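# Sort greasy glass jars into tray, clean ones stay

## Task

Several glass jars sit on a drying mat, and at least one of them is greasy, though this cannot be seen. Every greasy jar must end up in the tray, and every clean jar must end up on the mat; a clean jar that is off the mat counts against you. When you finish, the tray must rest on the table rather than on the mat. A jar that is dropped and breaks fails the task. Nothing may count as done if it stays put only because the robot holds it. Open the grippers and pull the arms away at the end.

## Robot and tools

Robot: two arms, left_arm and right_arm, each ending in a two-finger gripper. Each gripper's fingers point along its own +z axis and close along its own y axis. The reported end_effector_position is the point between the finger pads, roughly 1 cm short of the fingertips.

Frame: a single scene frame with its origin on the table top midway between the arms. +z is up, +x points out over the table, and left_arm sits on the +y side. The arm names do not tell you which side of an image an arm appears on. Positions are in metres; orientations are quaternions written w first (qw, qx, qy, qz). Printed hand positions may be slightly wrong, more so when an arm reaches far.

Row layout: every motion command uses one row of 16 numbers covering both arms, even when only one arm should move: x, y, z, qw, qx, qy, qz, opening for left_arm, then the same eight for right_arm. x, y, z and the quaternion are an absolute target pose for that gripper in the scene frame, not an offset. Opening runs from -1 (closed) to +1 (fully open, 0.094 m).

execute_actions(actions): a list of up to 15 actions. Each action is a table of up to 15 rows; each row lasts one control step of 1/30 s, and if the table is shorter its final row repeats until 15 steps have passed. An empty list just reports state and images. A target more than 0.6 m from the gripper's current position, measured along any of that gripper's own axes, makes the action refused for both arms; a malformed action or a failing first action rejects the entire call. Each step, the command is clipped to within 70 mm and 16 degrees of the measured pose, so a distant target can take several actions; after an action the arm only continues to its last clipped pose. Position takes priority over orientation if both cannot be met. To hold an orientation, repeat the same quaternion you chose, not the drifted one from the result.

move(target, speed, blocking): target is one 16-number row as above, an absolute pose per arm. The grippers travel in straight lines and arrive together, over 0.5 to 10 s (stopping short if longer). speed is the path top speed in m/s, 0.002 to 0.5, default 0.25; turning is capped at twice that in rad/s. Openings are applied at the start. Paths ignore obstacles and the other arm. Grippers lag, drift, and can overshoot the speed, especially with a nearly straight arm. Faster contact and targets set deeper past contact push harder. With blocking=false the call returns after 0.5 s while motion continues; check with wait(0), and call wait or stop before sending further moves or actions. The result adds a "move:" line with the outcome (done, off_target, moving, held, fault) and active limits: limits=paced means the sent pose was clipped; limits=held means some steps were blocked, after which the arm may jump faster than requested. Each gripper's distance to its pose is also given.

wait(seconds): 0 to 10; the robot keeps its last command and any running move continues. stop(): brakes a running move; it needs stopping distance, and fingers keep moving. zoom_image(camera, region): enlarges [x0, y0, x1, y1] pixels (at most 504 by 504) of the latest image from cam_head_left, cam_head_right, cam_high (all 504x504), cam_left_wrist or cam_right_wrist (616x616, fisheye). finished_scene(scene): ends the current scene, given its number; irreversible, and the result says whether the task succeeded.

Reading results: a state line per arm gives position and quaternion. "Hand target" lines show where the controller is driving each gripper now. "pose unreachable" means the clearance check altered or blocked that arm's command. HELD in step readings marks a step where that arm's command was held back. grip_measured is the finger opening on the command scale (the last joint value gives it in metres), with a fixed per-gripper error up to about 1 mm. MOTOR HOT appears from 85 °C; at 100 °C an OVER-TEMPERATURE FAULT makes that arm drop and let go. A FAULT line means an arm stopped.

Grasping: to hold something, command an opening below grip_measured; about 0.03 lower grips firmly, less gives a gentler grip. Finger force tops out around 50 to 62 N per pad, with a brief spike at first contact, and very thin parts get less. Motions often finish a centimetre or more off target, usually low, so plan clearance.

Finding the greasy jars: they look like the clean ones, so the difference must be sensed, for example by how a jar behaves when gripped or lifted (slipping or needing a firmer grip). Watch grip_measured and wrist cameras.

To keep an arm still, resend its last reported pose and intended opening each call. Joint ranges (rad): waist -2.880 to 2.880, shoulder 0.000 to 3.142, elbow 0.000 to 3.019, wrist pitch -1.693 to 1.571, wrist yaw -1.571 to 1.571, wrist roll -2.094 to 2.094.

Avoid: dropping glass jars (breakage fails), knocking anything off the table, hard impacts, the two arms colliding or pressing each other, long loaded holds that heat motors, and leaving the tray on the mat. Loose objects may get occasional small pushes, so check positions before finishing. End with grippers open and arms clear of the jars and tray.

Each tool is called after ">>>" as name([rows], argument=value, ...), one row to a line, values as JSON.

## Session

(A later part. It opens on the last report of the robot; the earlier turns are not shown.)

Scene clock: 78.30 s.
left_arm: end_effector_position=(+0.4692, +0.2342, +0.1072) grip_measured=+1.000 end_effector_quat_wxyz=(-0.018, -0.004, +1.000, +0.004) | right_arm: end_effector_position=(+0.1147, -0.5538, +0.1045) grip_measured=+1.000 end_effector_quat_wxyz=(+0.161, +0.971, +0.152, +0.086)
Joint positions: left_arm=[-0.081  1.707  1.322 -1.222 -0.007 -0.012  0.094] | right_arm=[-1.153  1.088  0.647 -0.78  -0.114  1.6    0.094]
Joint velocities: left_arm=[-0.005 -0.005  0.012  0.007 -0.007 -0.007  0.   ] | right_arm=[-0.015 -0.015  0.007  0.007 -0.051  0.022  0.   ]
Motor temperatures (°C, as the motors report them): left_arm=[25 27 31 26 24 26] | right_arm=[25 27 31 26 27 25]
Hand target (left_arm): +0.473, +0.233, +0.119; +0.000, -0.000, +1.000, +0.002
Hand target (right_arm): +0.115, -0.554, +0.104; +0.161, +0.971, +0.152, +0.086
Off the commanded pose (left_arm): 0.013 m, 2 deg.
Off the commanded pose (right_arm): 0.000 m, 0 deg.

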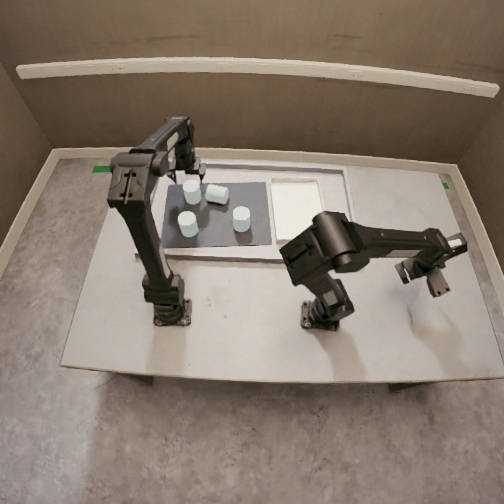

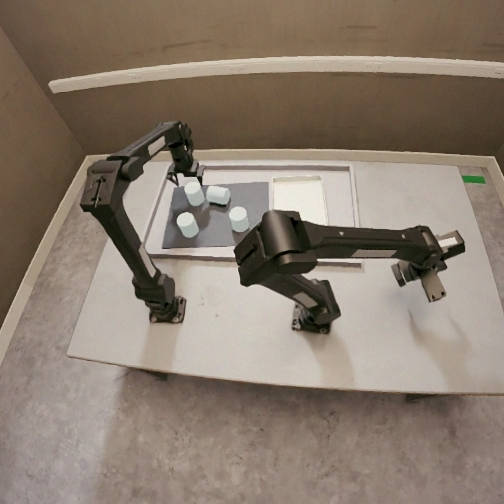

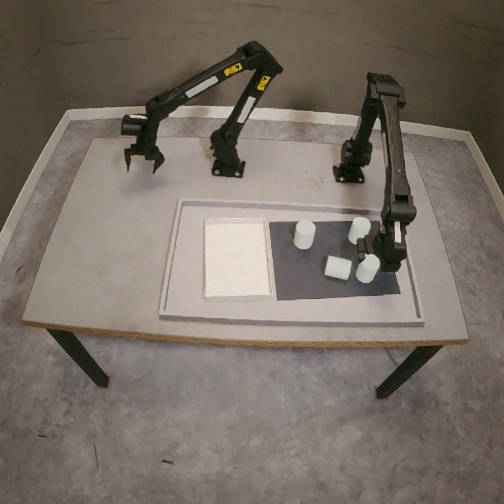

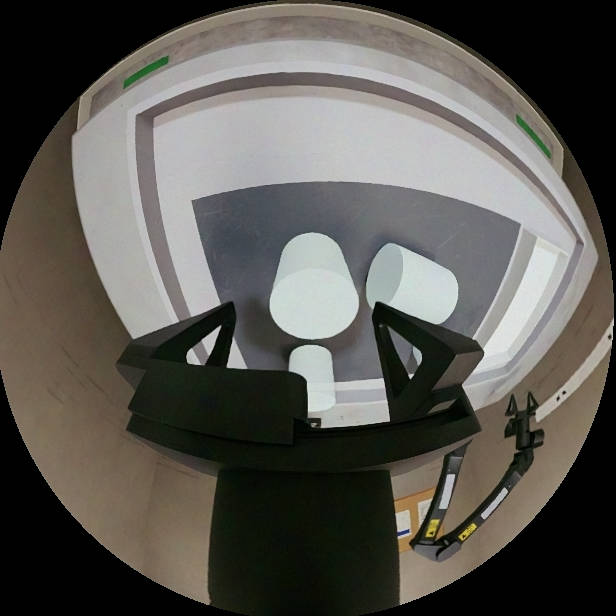

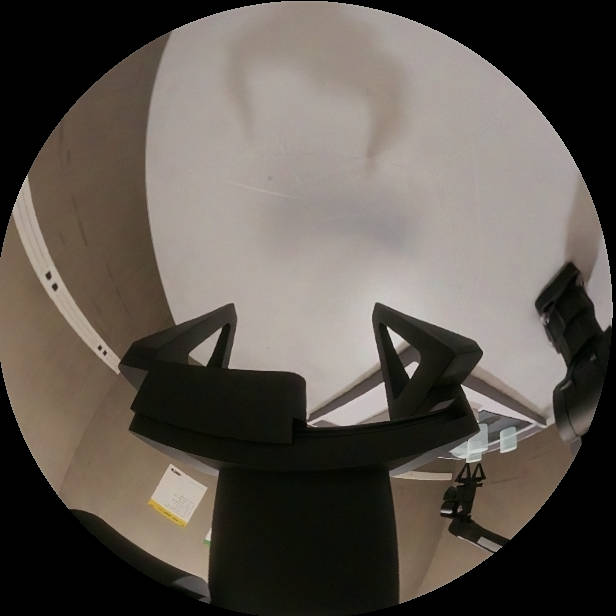

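>>> move(target=[0.475,0.23,0.17,0,0,1,0,1,0.1147,-0.5538,0.1045,0.161,0.971,0.152,0.086,1], speed=0.2)

>>> move(target=[0.44,0.13,0.16,0,-0.629,0.777,0,1,0.1147,-0.5538,0.1045,0.161,0.971,0.152,0.086,1], speed=0.3)

Scene clock: 79.53 s.
left_arm: end_effector_position=(+0.4611, +0.2336, +0.1495) grip_measured=+1.000 end_effector_quat_wxyz=(-0.022, -0.004, +1.000, +0.002) | right_arm: end_effector_position=(+0.1147, -0.5538, +0.1045) grip_measured=+1.000 end_effector_quat_wxyz=(+0.161, +0.971, +0.152, +0.086)
Joint positions: left_arm=[-0.081  1.655  1.371 -1.331 -0.004 -0.012  0.094] | right_arm=[-1.153  1.088  0.647 -0.78  -0.114  1.6    0.094]
Joint velocities: left_arm=[-0.005 -0.015  0.002 -0.002  0.007  0.022  0.   ] | right_arm=[-0.015 -0.015  0.002  0.007  0.11  -0.022  0.   ]
Motor temperatures (°C, as the motors report them): left_arm=[25 27 31 26 24 26] | right_arm=[25 27 31 26 27 25]
Hand target (left_arm): +0.473, +0.230, +0.170; +0.000, +0.000, +1.000, +0.000
Hand target (right_arm): +0.115, -0.554, +0.104; +0.161, +0.971, +0.152, +0.086
Off the commanded pose (left_arm): 0.025 m, 3 deg.
Off the commanded pose (right_arm): 0.000 m, 0 deg.
move: off_target (left_arm)

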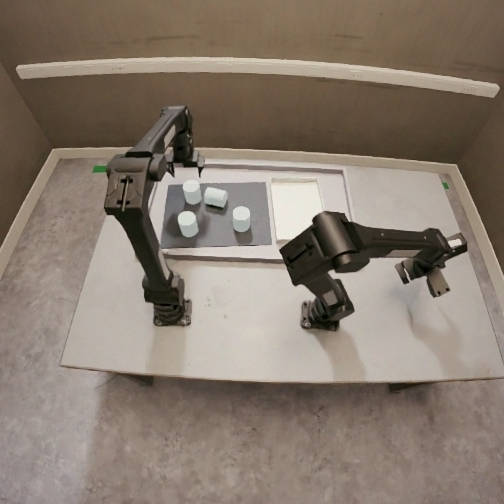

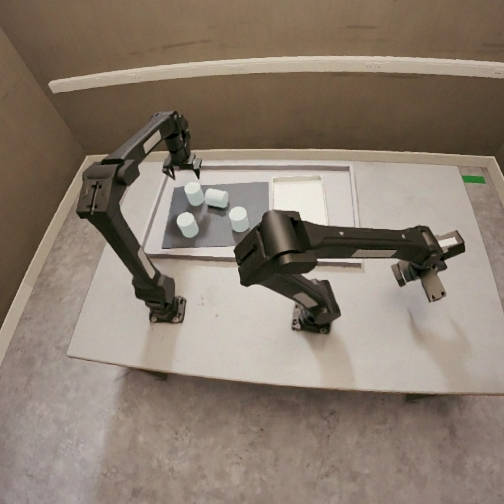

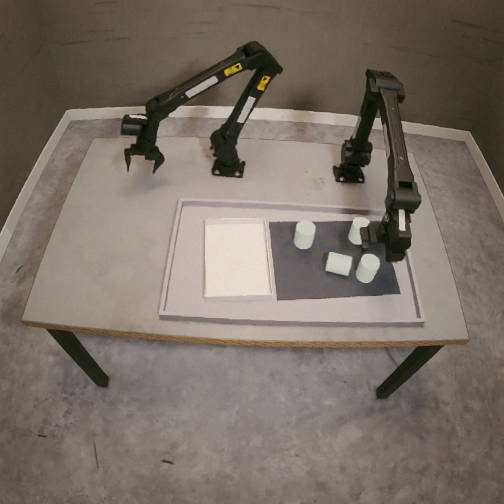

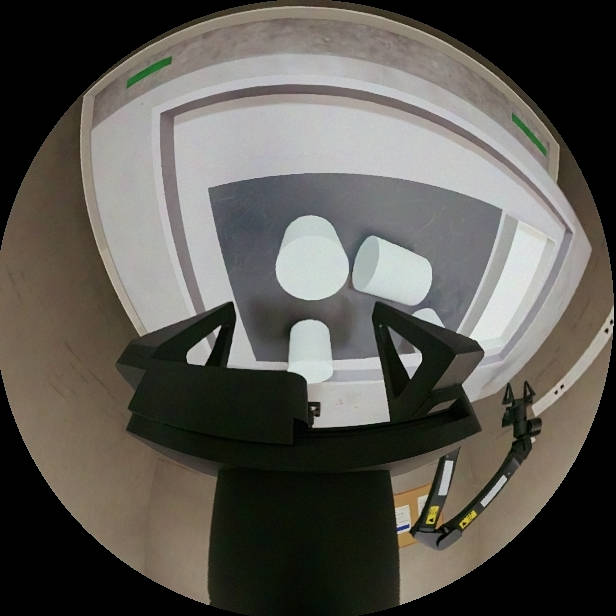

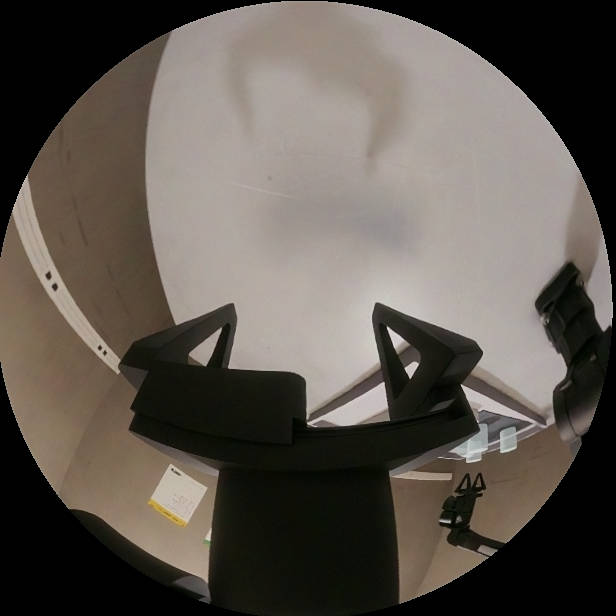

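Scene clock: 82.43 s.
left_arm: end_effector_position=(+0.4387, +0.1360, +0.1483) grip_measured=+1.000 end_effector_quat_wxyz=(-0.013, -0.630, +0.776, +0.013) | right_arm: end_effector_position=(+0.1147, -0.5538, +0.1045) grip_measured=+1.000 end_effector_quat_wxyz=(+0.161, +0.971, +0.152, +0.086)
Joint positions: left_arm=[-0.29   1.622  1.327 -1.312  0.005 -1.575  0.094] | right_arm=[-1.153  1.088  0.647 -0.78  -0.114  1.6    0.094]
Joint velocities: left_arm=[-0.015  0.005  0.007  0.002  0.022  0.007  0.   ] | right_arm=[-0.015 -0.015  0.007 -0.007  0.022 -0.11   0.   ]
Motor temperatures (°C, as the motors report them): left_arm=[25 27 31 26 24 26] | right_arm=[25 27 31 26 27 25]
Hand target (left_arm): +0.439, +0.130, +0.160; -0.001, -0.629, +0.777, -0.000
Hand target (right_arm): +0.115, -0.554, +0.104; +0.161, +0.971, +0.152, +0.086
Off the commanded pose (left_arm): 0.013 m, 2 deg.
Off the commanded pose (right_arm): 0.000 m, 0 deg.
move: off_target (left_arm)

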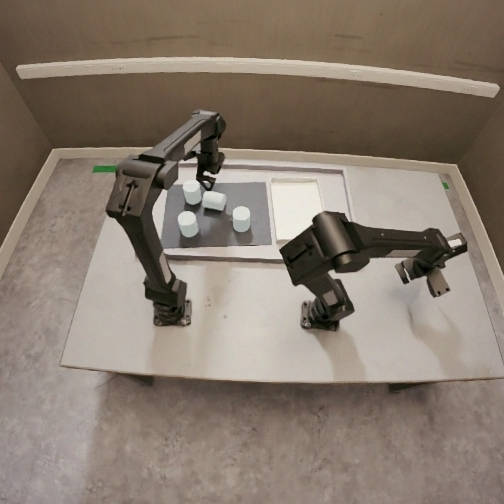

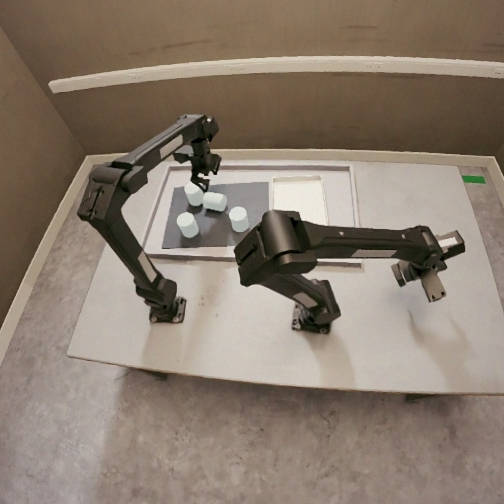

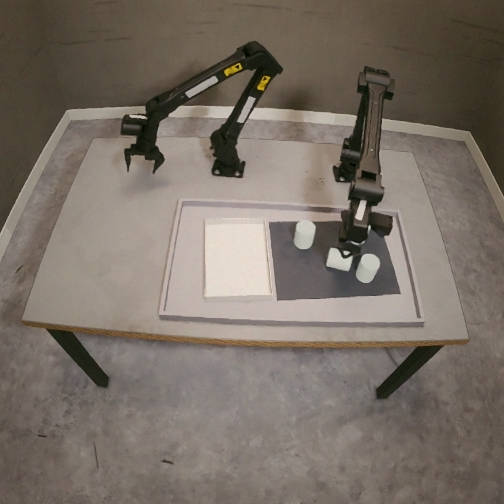

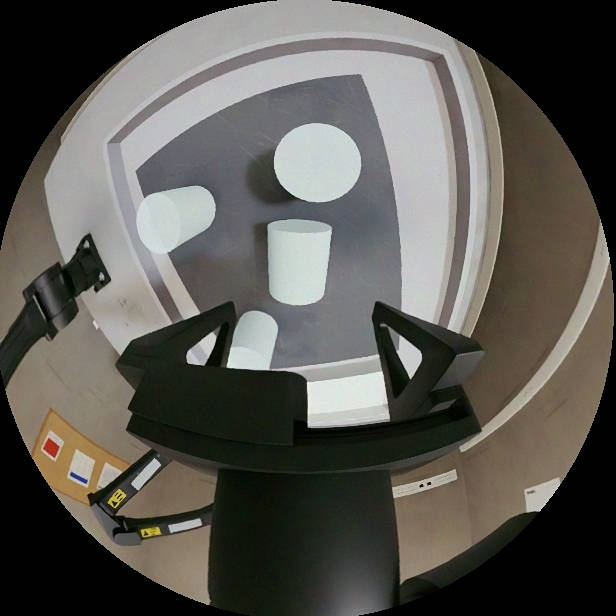

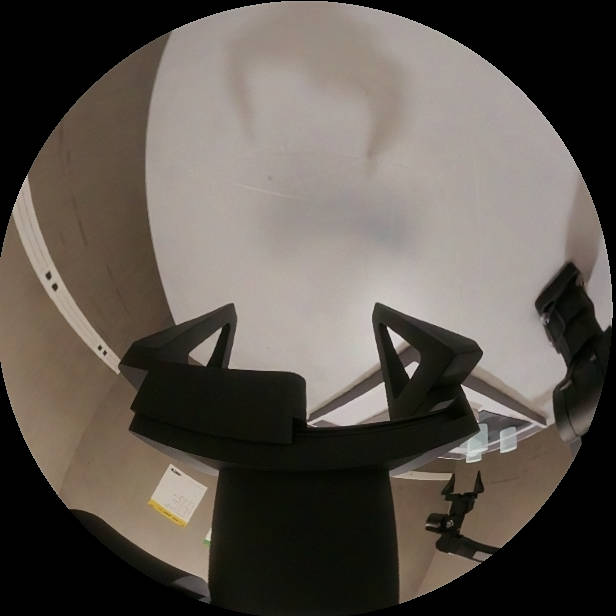

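>>> move(target=[0.434,0.152,0.085,0,-0.629,0.777,0,1,0.1147,-0.5538,0.1045,0.161,0.971,0.152,0.086,1], speed=0.2)

Scene clock: 83.47 s.
left_arm: end_effector_position=(+0.4306, +0.1461, +0.0878) grip_measured=+1.000 end_effector_quat_wxyz=(-0.002, -0.627, +0.779, +0.001) | right_arm: end_effector_position=(+0.1147, -0.5538, +0.1045) grip_measured=+1.000 end_effector_quat_wxyz=(+0.161, +0.971, +0.152, +0.086)
Joint positions: left_arm=[-0.273  1.637  1.176 -1.114  0.002 -1.551  0.094] | right_arm=[-1.153  1.088  0.647 -0.78  -0.114  1.6    0.094]
Joint velocities: left_arm=[-0.015 -0.005  0.027 -0.017 -0.037 -0.022  0.   ] | right_arm=[-0.034 -0.005 -0.012  0.012 -0.007 -0.007  0.   ]
Motor temperatures (°C, as the motors report them): left_arm=[25 27 31 26 24 26] | right_arm=[25 27 31 26 27 25]
Hand target (left_arm): +0.435, +0.152, +0.085; +0.000, -0.629, +0.777, +0.000
Hand target (right_arm): +0.115, -0.554, +0.104; +0.161, +0.971, +0.152, +0.086
Off the commanded pose (left_arm): 0.007 m, 0 deg.
Off the commanded pose (right_arm): 0.000 m, 0 deg.
move: done

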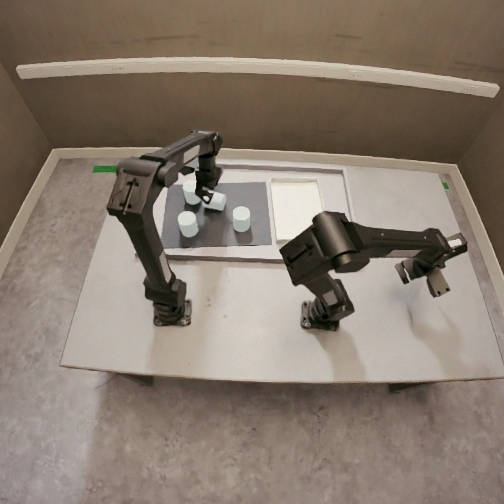

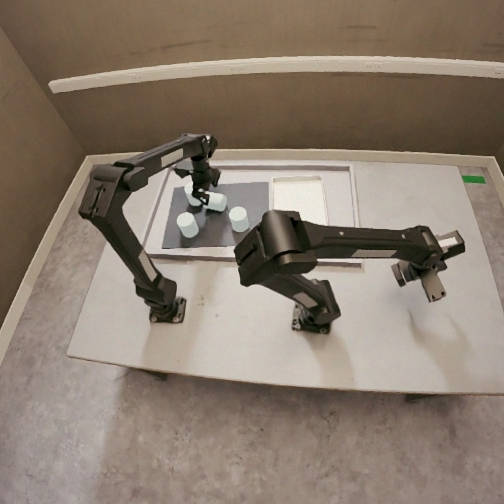

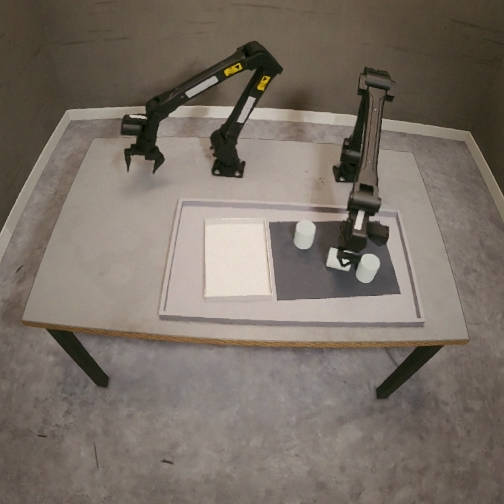

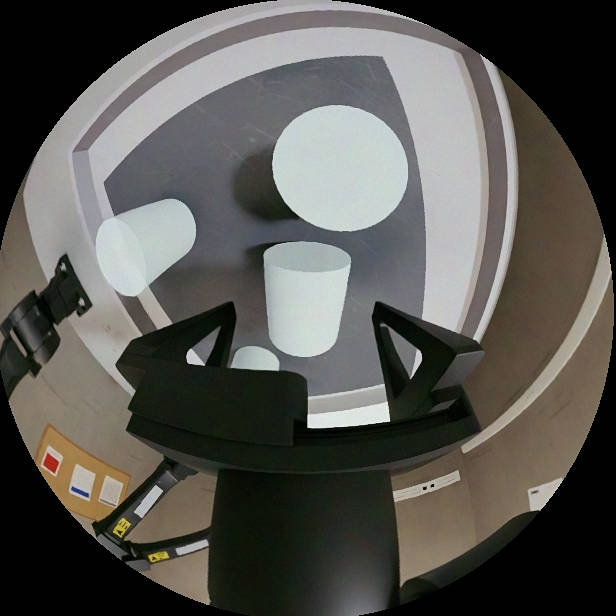

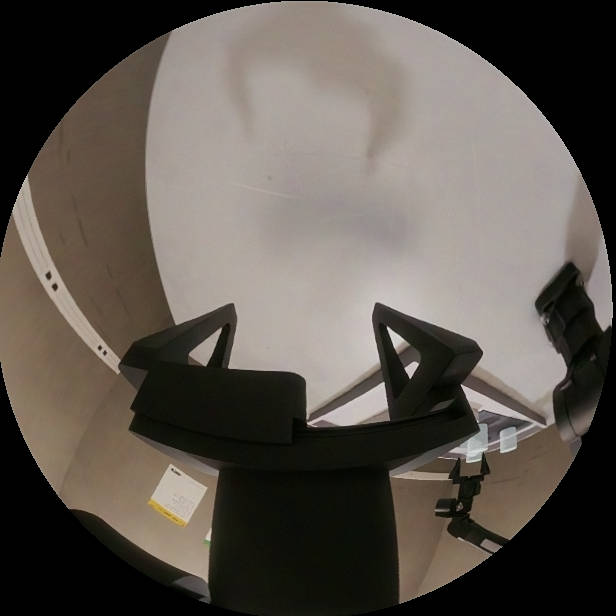

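>>> move(target=[0.432,0.133,0.033,0,-0.629,0.777,0,1,0.1147,-0.5538,0.1045,0.161,0.971,0.152,0.086,1], speed=0.1)

Scene clock: 84.67 s.
left_arm: end_effector_position=(+0.4314, +0.1393, +0.0356) grip_measured=+1.000 end_effector_quat_wxyz=(-0.002, -0.631, +0.776, +0.001) | right_arm: end_effector_position=(+0.1147, -0.5538, +0.1045) grip_measured=+1.000 end_effector_quat_wxyz=(+0.161, +0.971, +0.152, +0.086)
Joint positions: left_arm=[-0.287  1.713  1.118 -0.98   0.002 -1.575  0.094] | right_arm=[-1.153  1.088  0.647 -0.78  -0.114  1.6    0.094]
Joint velocities: left_arm=[-0.005 -0.015 -0.012 -0.022  0.022 -0.095  0.   ] | right_arm=[-0.015 -0.015  0.007 -0.007 -0.007  0.037  0.   ]
Motor temperatures (°C, as the motors report them): left_arm=[25 27 31 26 24 26] | right_arm=[25 27 31 26 27 25]
Hand target (left_arm): +0.433, +0.133, +0.033; -0.000, -0.629, +0.777, -0.000
Hand target (right_arm): +0.115, -0.554, +0.104; +0.161, +0.971, +0.152, +0.086
Off the commanded pose (left_arm): 0.007 m, 0 deg.
Off the commanded pose (right_arm): 0.000 m, 0 deg.
move: done

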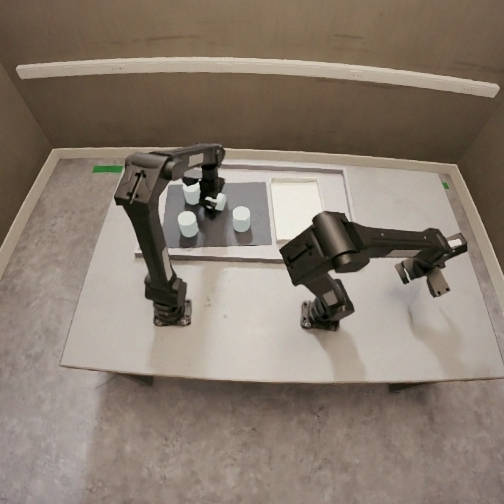

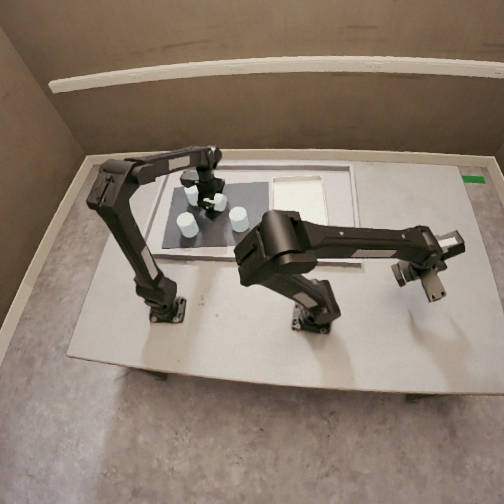

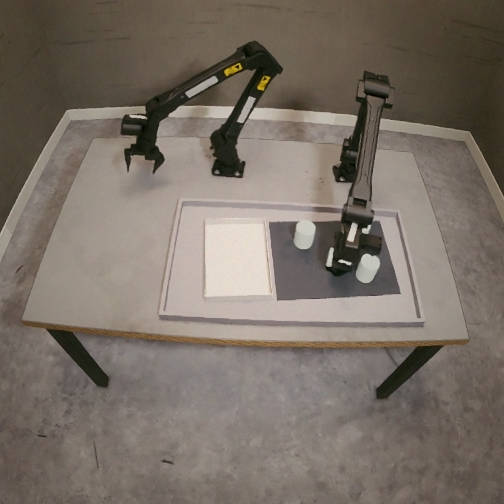

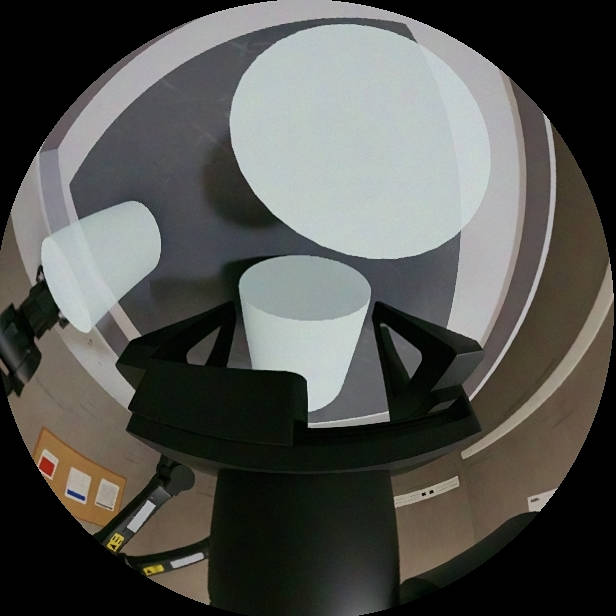

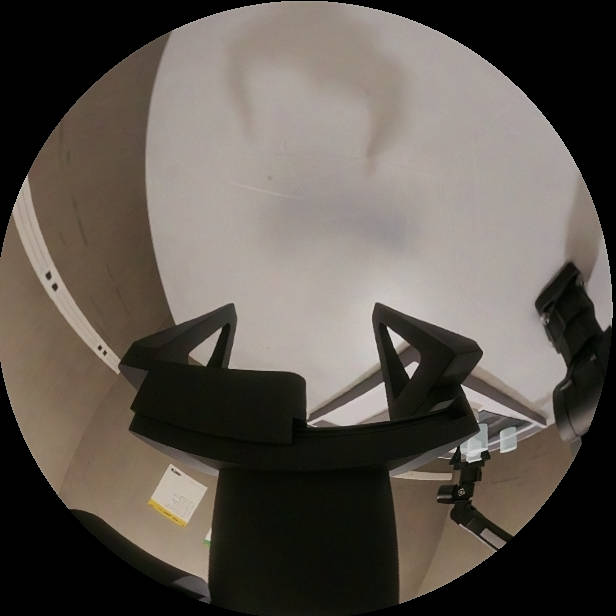

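>>> execute_actions([
  [[0.432,0.133,0.033,0,-0.629,0.777,0,0.40,0.1147,-0.5538,0.1045,0.161,0.971,0.152,0.086,1]],
  [[0.432,0.133,0.033,0,-0.629,0.777,0,0.37,0.1147,-0.5538,0.1045,0.161,0.971,0.152,0.086,1],[0.432,0.133,0.033,0,-0.629,0.777,0,0.35,0.1147,-0.5538,0.1045,0.161,0.971,0.152,0.086,1],[0.432,0.133,0.033,0,-0.629,0.777,0,0.34,0.1147,-0.5538,0.1045,0.161,0.971,0.152,0.086,1],[0.432,0.133,0.033,0,-0.629,0.777,0,0.33,0.1147,-0.5538,0.1045,0.161,0.971,0.152,0.086,1],[0.432,0.133,0.033,0,-0.629,0.777,0,0.32,0.1147,-0.5538,0.1045,0.161,0.971,0.152,0.086,1],[0.432,0.133,0.033,0,-0.629,0.777,0,0.30,0.1147,-0.5538,0.1045,0.161,0.971,0.152,0.086,1],[0.432,0.133,0.033,0,-0.629,0.777,0,0.26,0.1147,-0.5538,0.1045,0.161,0.971,0.152,0.086,1]],
])

>>> move(target=[0.445,0.128,0.19,0,-0.629,0.777,0,0.26,0.1147,-0.5538,0.1045,0.161,0.971,0.152,0.086,1], speed=0.1)

Scene clock: 85.93 s.
left_arm: end_effector_position=(+0.4316, +0.1393, +0.0356) grip_measured=+0.316 end_effector_quat_wxyz=(-0.002, -0.632, +0.775, +0.001) | right_arm: end_effector_position=(+0.1147, -0.5538, +0.1045) grip_measured=+1.000 end_effector_quat_wxyz=(+0.161, +0.971, +0.152, +0.086)
Joint positions: left_arm=[-0.287  1.713  1.118 -0.979  0.002 -1.576  0.062] | right_arm=[-1.153  1.088  0.647 -0.78  -0.114  1.6    0.094]
Joint velocities: left_arm=[-0.024 -0.005  0.022  0.012  0.066 -0.007 -0.   ] | right_arm=[-0.005  0.005 -0.017 -0.002  0.066 -0.037  0.   ]
Motor temperatures (°C, as the motors report them): left_arm=[25 27 31 26 24 26] | right_arm=[25 27 31 26 27 25]
Hand target (left_arm): +0.432, +0.133, +0.033; -0.000, -0.629, +0.777, -0.000
Hand target (right_arm): +0.115, -0.554, +0.104; +0.161, +0.971, +0.152, +0.086
Off the commanded pose (left_arm): 0.007 m, 0 deg.
Off the commanded pose (right_arm): 0.000 m, 0 deg.
Step readings (end_effector_position; steps 1 to 15: 1st action; 16 to 30: 2nd action):
0: left_arm (+0.4314, +0.1393, +0.0356) | right_arm (+0.1147, -0.5538, +0.1045)
1: left_arm (+0.4314, +0.1393, +0.0356) | right_arm (+0.1147, -0.5538, +0.1045)
2: left_arm (+0.4314, +0.1393, +0.0356) | right_arm (+0.1147, -0.5538, +0.1045)
4: left_arm (+0.4314, +0.1393, +0.0356) | right_arm (+0.1147, -0.5538, +0.1045)
8: left_arm (+0.4314, +0.1393, +0.0356) | right_arm (+0.1147, -0.5538, +0.1045)
15: left_arm (+0.4314, +0.1393, +0.0356) | right_arm (+0.1147, -0.5538, +0.1045)
16: left_arm (+0.4314, +0.1393, +0.0356) | right_arm (+0.1147, -0.5538, +0.1045)
17: left_arm (+0.4314, +0.1393, +0.0356) | right_arm (+0.1147, -0.5538, +0.1045)
19: left_arm (+0.4315, +0.1393, +0.0356) | right_arm (+0.1147, -0.5538, +0.1045)
23: left_arm (+0.4316, +0.1393, +0.0356) | right_arm (+0.1147, -0.5538, +0.1045)
30: end_effector_position above

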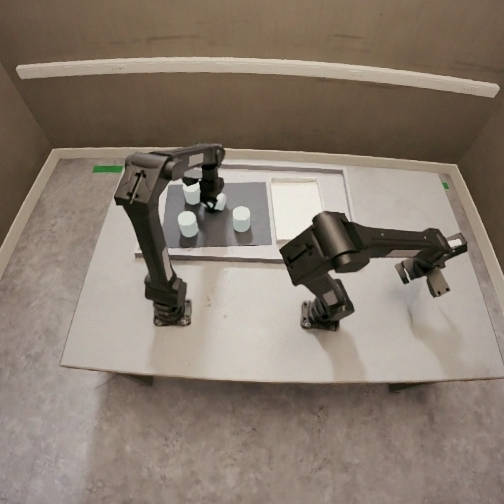

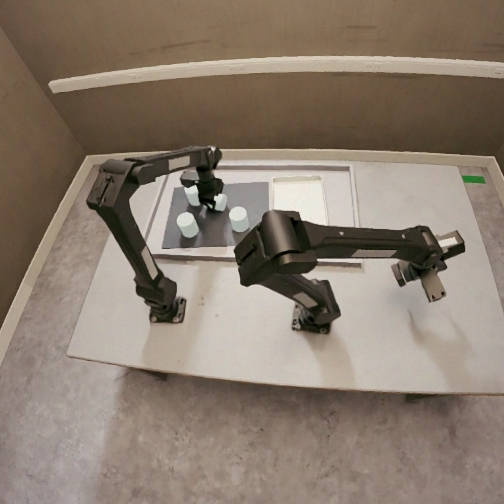

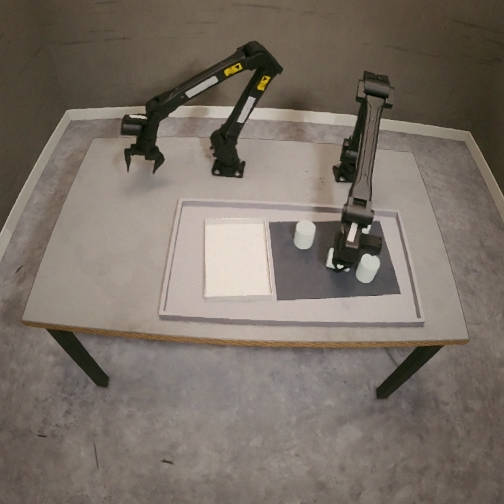

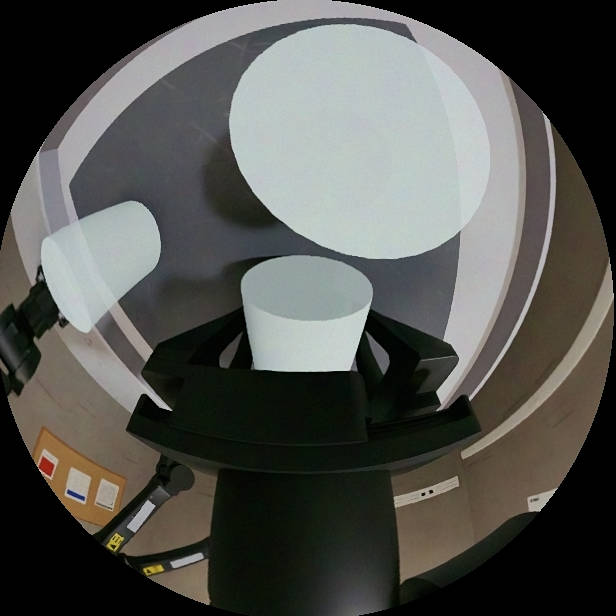

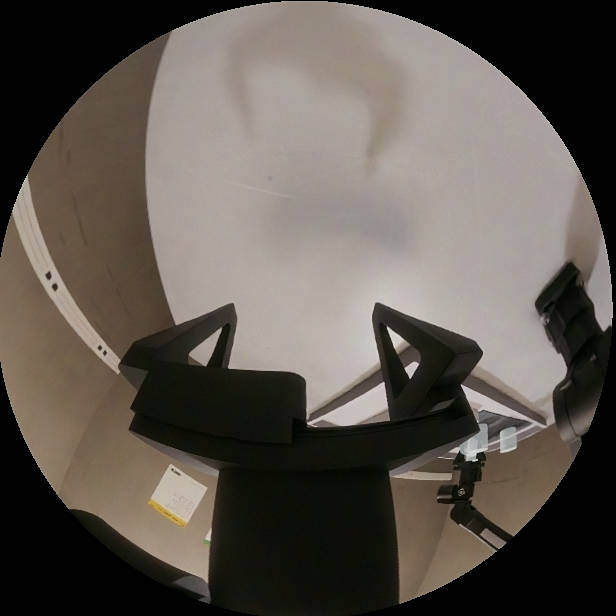

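Scene clock: 87.87 s.
left_arm: end_effector_position=(+0.4288, +0.1390, +0.1605) grip_measured=+0.316 end_effector_quat_wxyz=(-0.022, -0.632, +0.774, +0.025) | right_arm: end_effector_position=(+0.1147, -0.5538, +0.1045) grip_measured=+1.000 end_effector_quat_wxyz=(+0.161, +0.971, +0.152, +0.086)
Joint positions: left_arm=[-0.289  1.606  1.34  -1.371  0.002 -1.58   0.062] | right_arm=[-1.153  1.088  0.647 -0.78  -0.114  1.6    0.094]
Joint velocities: left_arm=[-0.015 -0.015  0.007 -0.012 -0.051 -0.051 -0.   ] | right_arm=[-0.024 -0.005  0.027  0.012  0.007 -0.007  0.   ]
Motor temperatures (°C, as the motors report them): left_arm=[25 27 31 26 24 26] | right_arm=[25 27 31 26 27 25]
Hand target (left_arm): +0.440, +0.129, +0.191; -0.000, -0.629, +0.777, -0.000
Hand target (right_arm): +0.115, -0.554, +0.104; +0.161, +0.971, +0.152, +0.086
Off the commanded pose (left_arm): 0.035 m, 4 deg.
Off the commanded pose (right_arm): 0.000 m, 0 deg.
move: off_target (left_arm)

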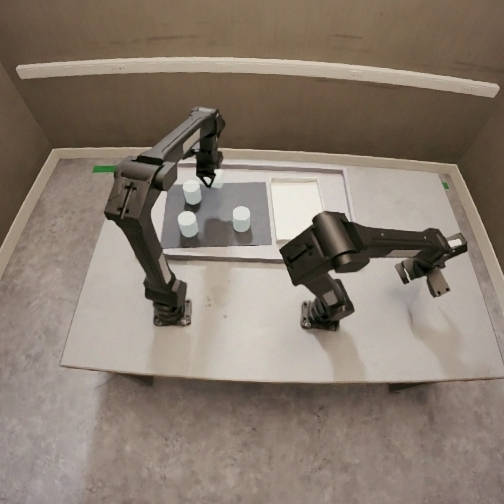

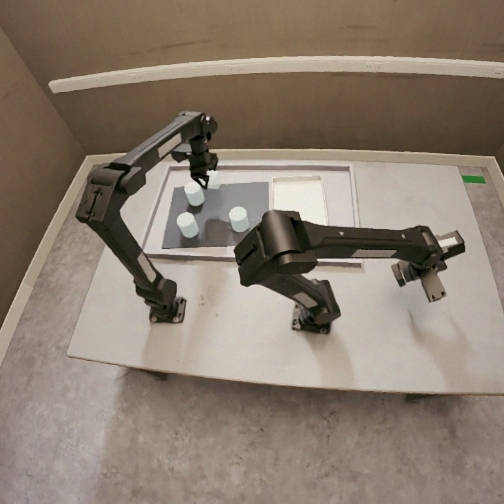

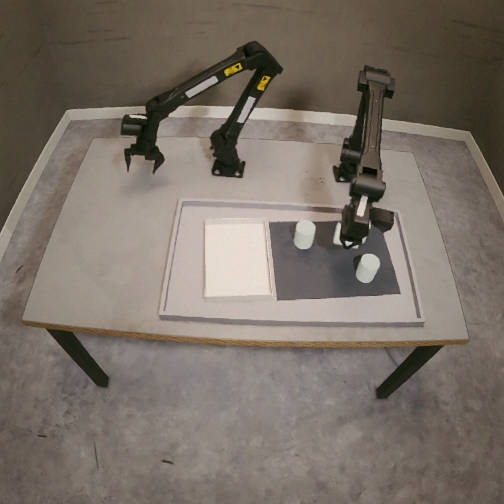

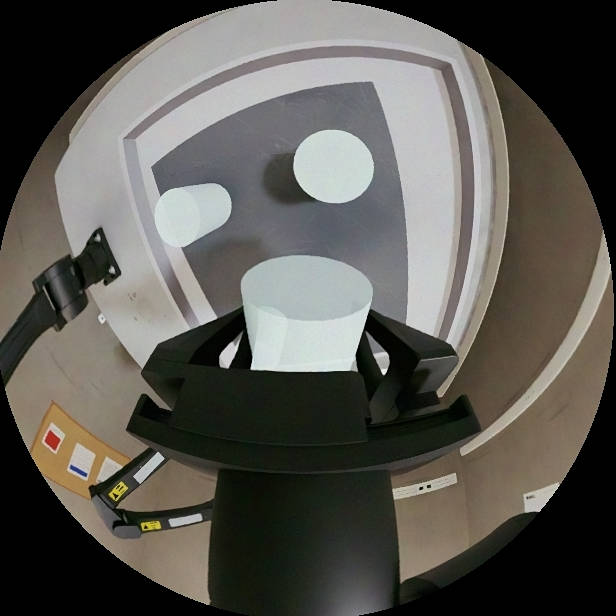

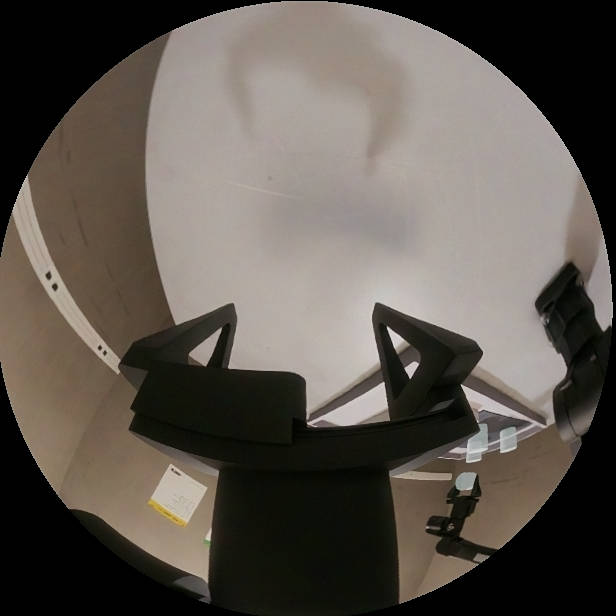

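>>> move(target=[0.45,0.11,0.20,0,0.07,0.998,0,0.26,0.1147,-0.5538,0.1045,0.161,0.971,0.152,0.086,1], speed=0.4)

>>> move(target=[0.50,0.09,0.19,0.705,0.049,0.705,-0.049,0.26,0.1147,-0.5538,0.1045,0.161,0.971,0.152,0.086,1], speed=0.3)

Scene clock: 91.33 s.
left_arm: end_effector_position=(+0.4341, +0.1213, +0.1788) grip_measured=+0.314 end_effector_quat_wxyz=(-0.023, +0.058, +0.998, +0.006) | right_arm: end_effector_position=(+0.1147, -0.5538, +0.1045) grip_measured=+1.000 end_effector_quat_wxyz=(+0.161, +0.971, +0.152, +0.086)
Joint positions: left_arm=[-0.326  1.606  1.39  -1.402 -0.004 -0.132  0.062] | right_arm=[-1.153  1.088  0.647 -0.78  -0.114  1.6    0.094]
Joint velocities: left_arm=[-0.015  0.005 -0.002 -0.007 -0.051 -0.022 -0.   ] | right_arm=[-0.005 -0.015 -0.002  0.002  0.081  0.022  0.   ]
Motor temperatures (°C, as the motors report them): left_arm=[25 27 32 26 24 26] | right_arm=[25 27 31 26 27 25]
Hand target (left_arm): +0.448, +0.110, +0.200; +0.000, +0.070, +0.998, +0.000
Hand target (right_arm): +0.115, -0.554, +0.104; +0.161, +0.971, +0.152, +0.086
Off the commanded pose (left_arm): 0.029 m, 3 deg.
Off the commanded pose (right_arm): 0.000 m, 0 deg.
move: off_target (left_arm)

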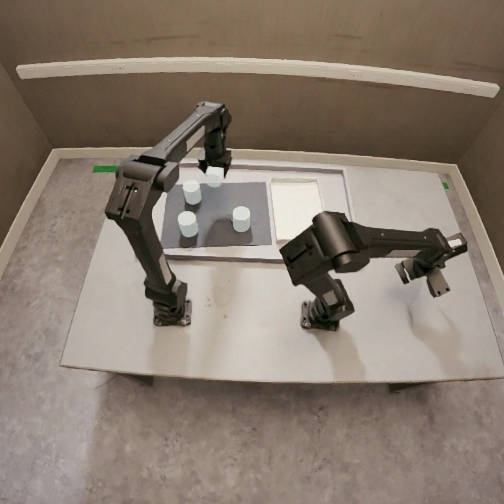

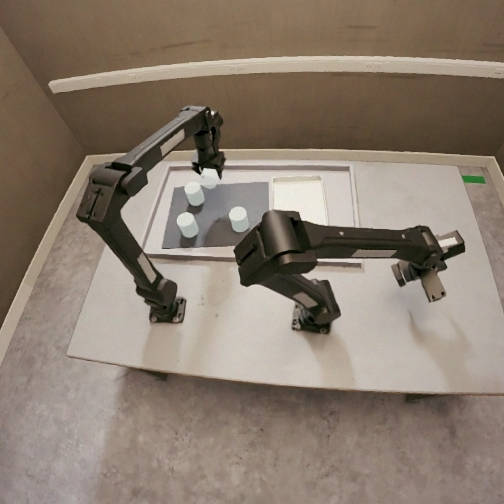

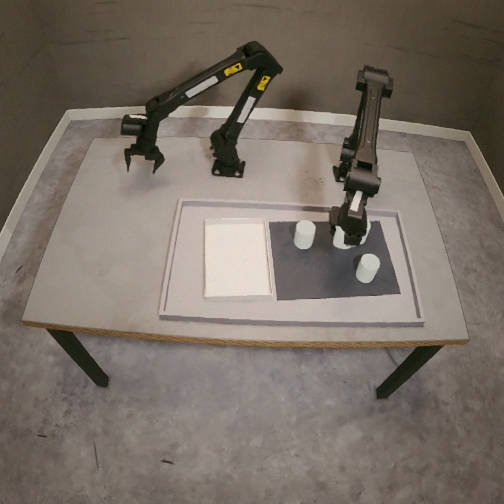

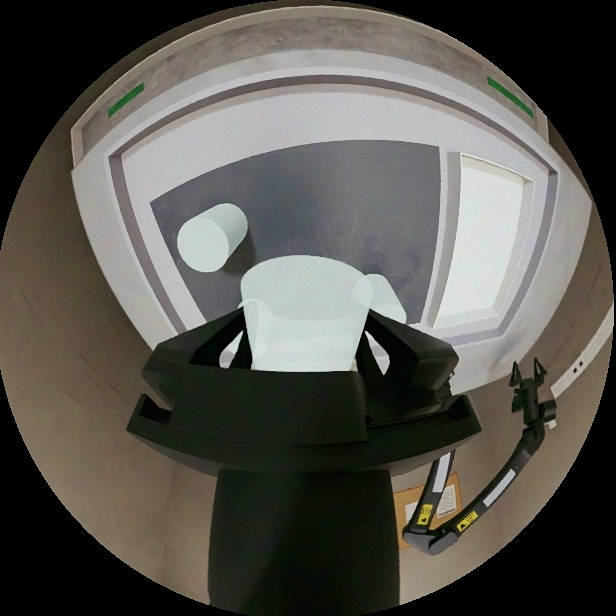

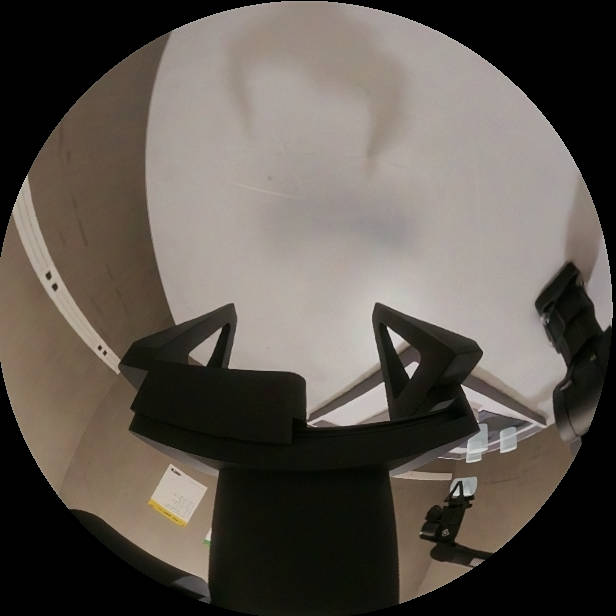

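Scene clock: 94.57 s.
left_arm: end_effector_position=(+0.5034, +0.0971, +0.1795) grip_measured=+0.314 end_effector_quat_wxyz=(+0.695, +0.044, +0.717, -0.033) | right_arm: end_effector_position=(+0.1147, -0.5538, +0.1045) grip_measured=+1.000 end_effector_quat_wxyz=(+0.161, +0.971, +0.152, +0.086)
Joint positions: left_arm=[-0.406  1.568  0.566  0.968 -0.22   0.007  0.062] | right_arm=[-1.153  1.088  0.647 -0.78  -0.114  1.6    0.094]
Joint velocities: left_arm=[ 0.005  0.005  0.017 -0.012  0.037 -0.051 -0.001] | right_arm=[-0.005  0.005 -0.022 -0.002 -0.007 -0.007  0.   ]
Motor temperatures (°C, as the motors report them): left_arm=[25 27 31 26 24 26] | right_arm=[25 27 31 26 27 25]
Hand target (left_arm): +0.503, +0.089, +0.188; +0.706, +0.049, +0.705, -0.038
Hand target (right_arm): +0.115, -0.554, +0.104; +0.161, +0.971, +0.152, +0.086
Off the commanded pose (left_arm): 0.013 m, 3 deg.
Off the commanded pose (right_arm): 0.000 m, 0 deg.
move: off_target (left_arm)

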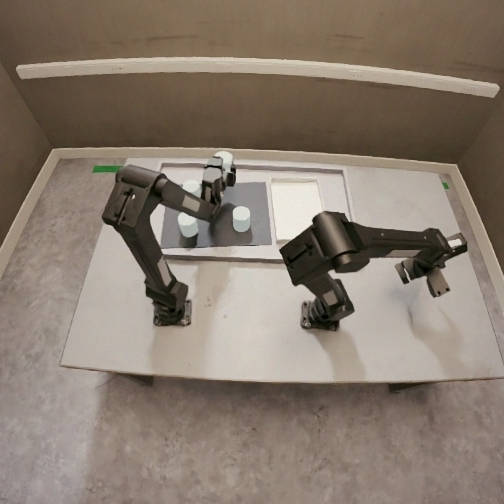

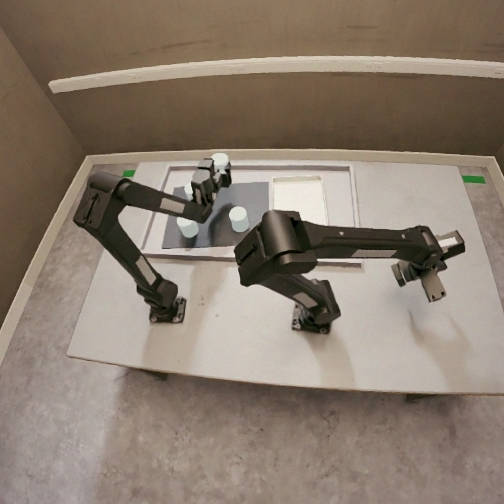

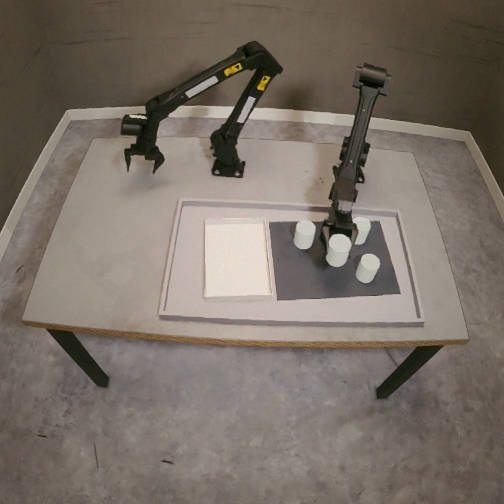

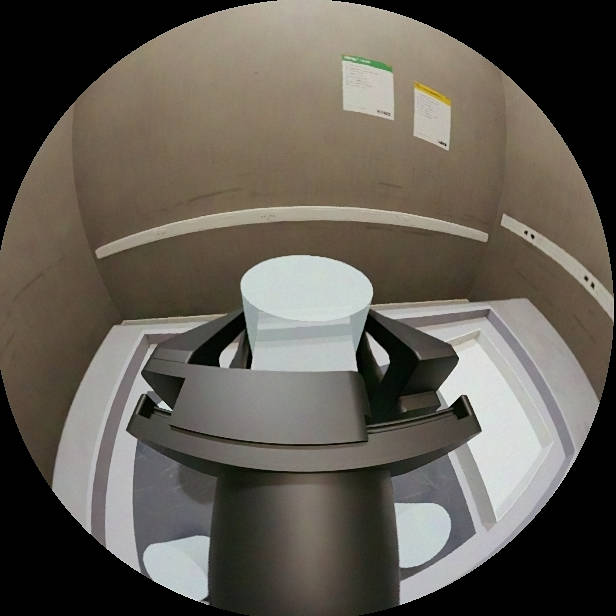

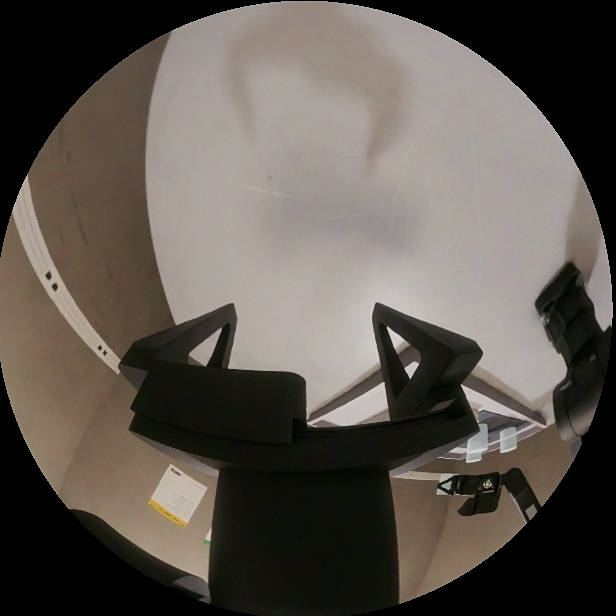

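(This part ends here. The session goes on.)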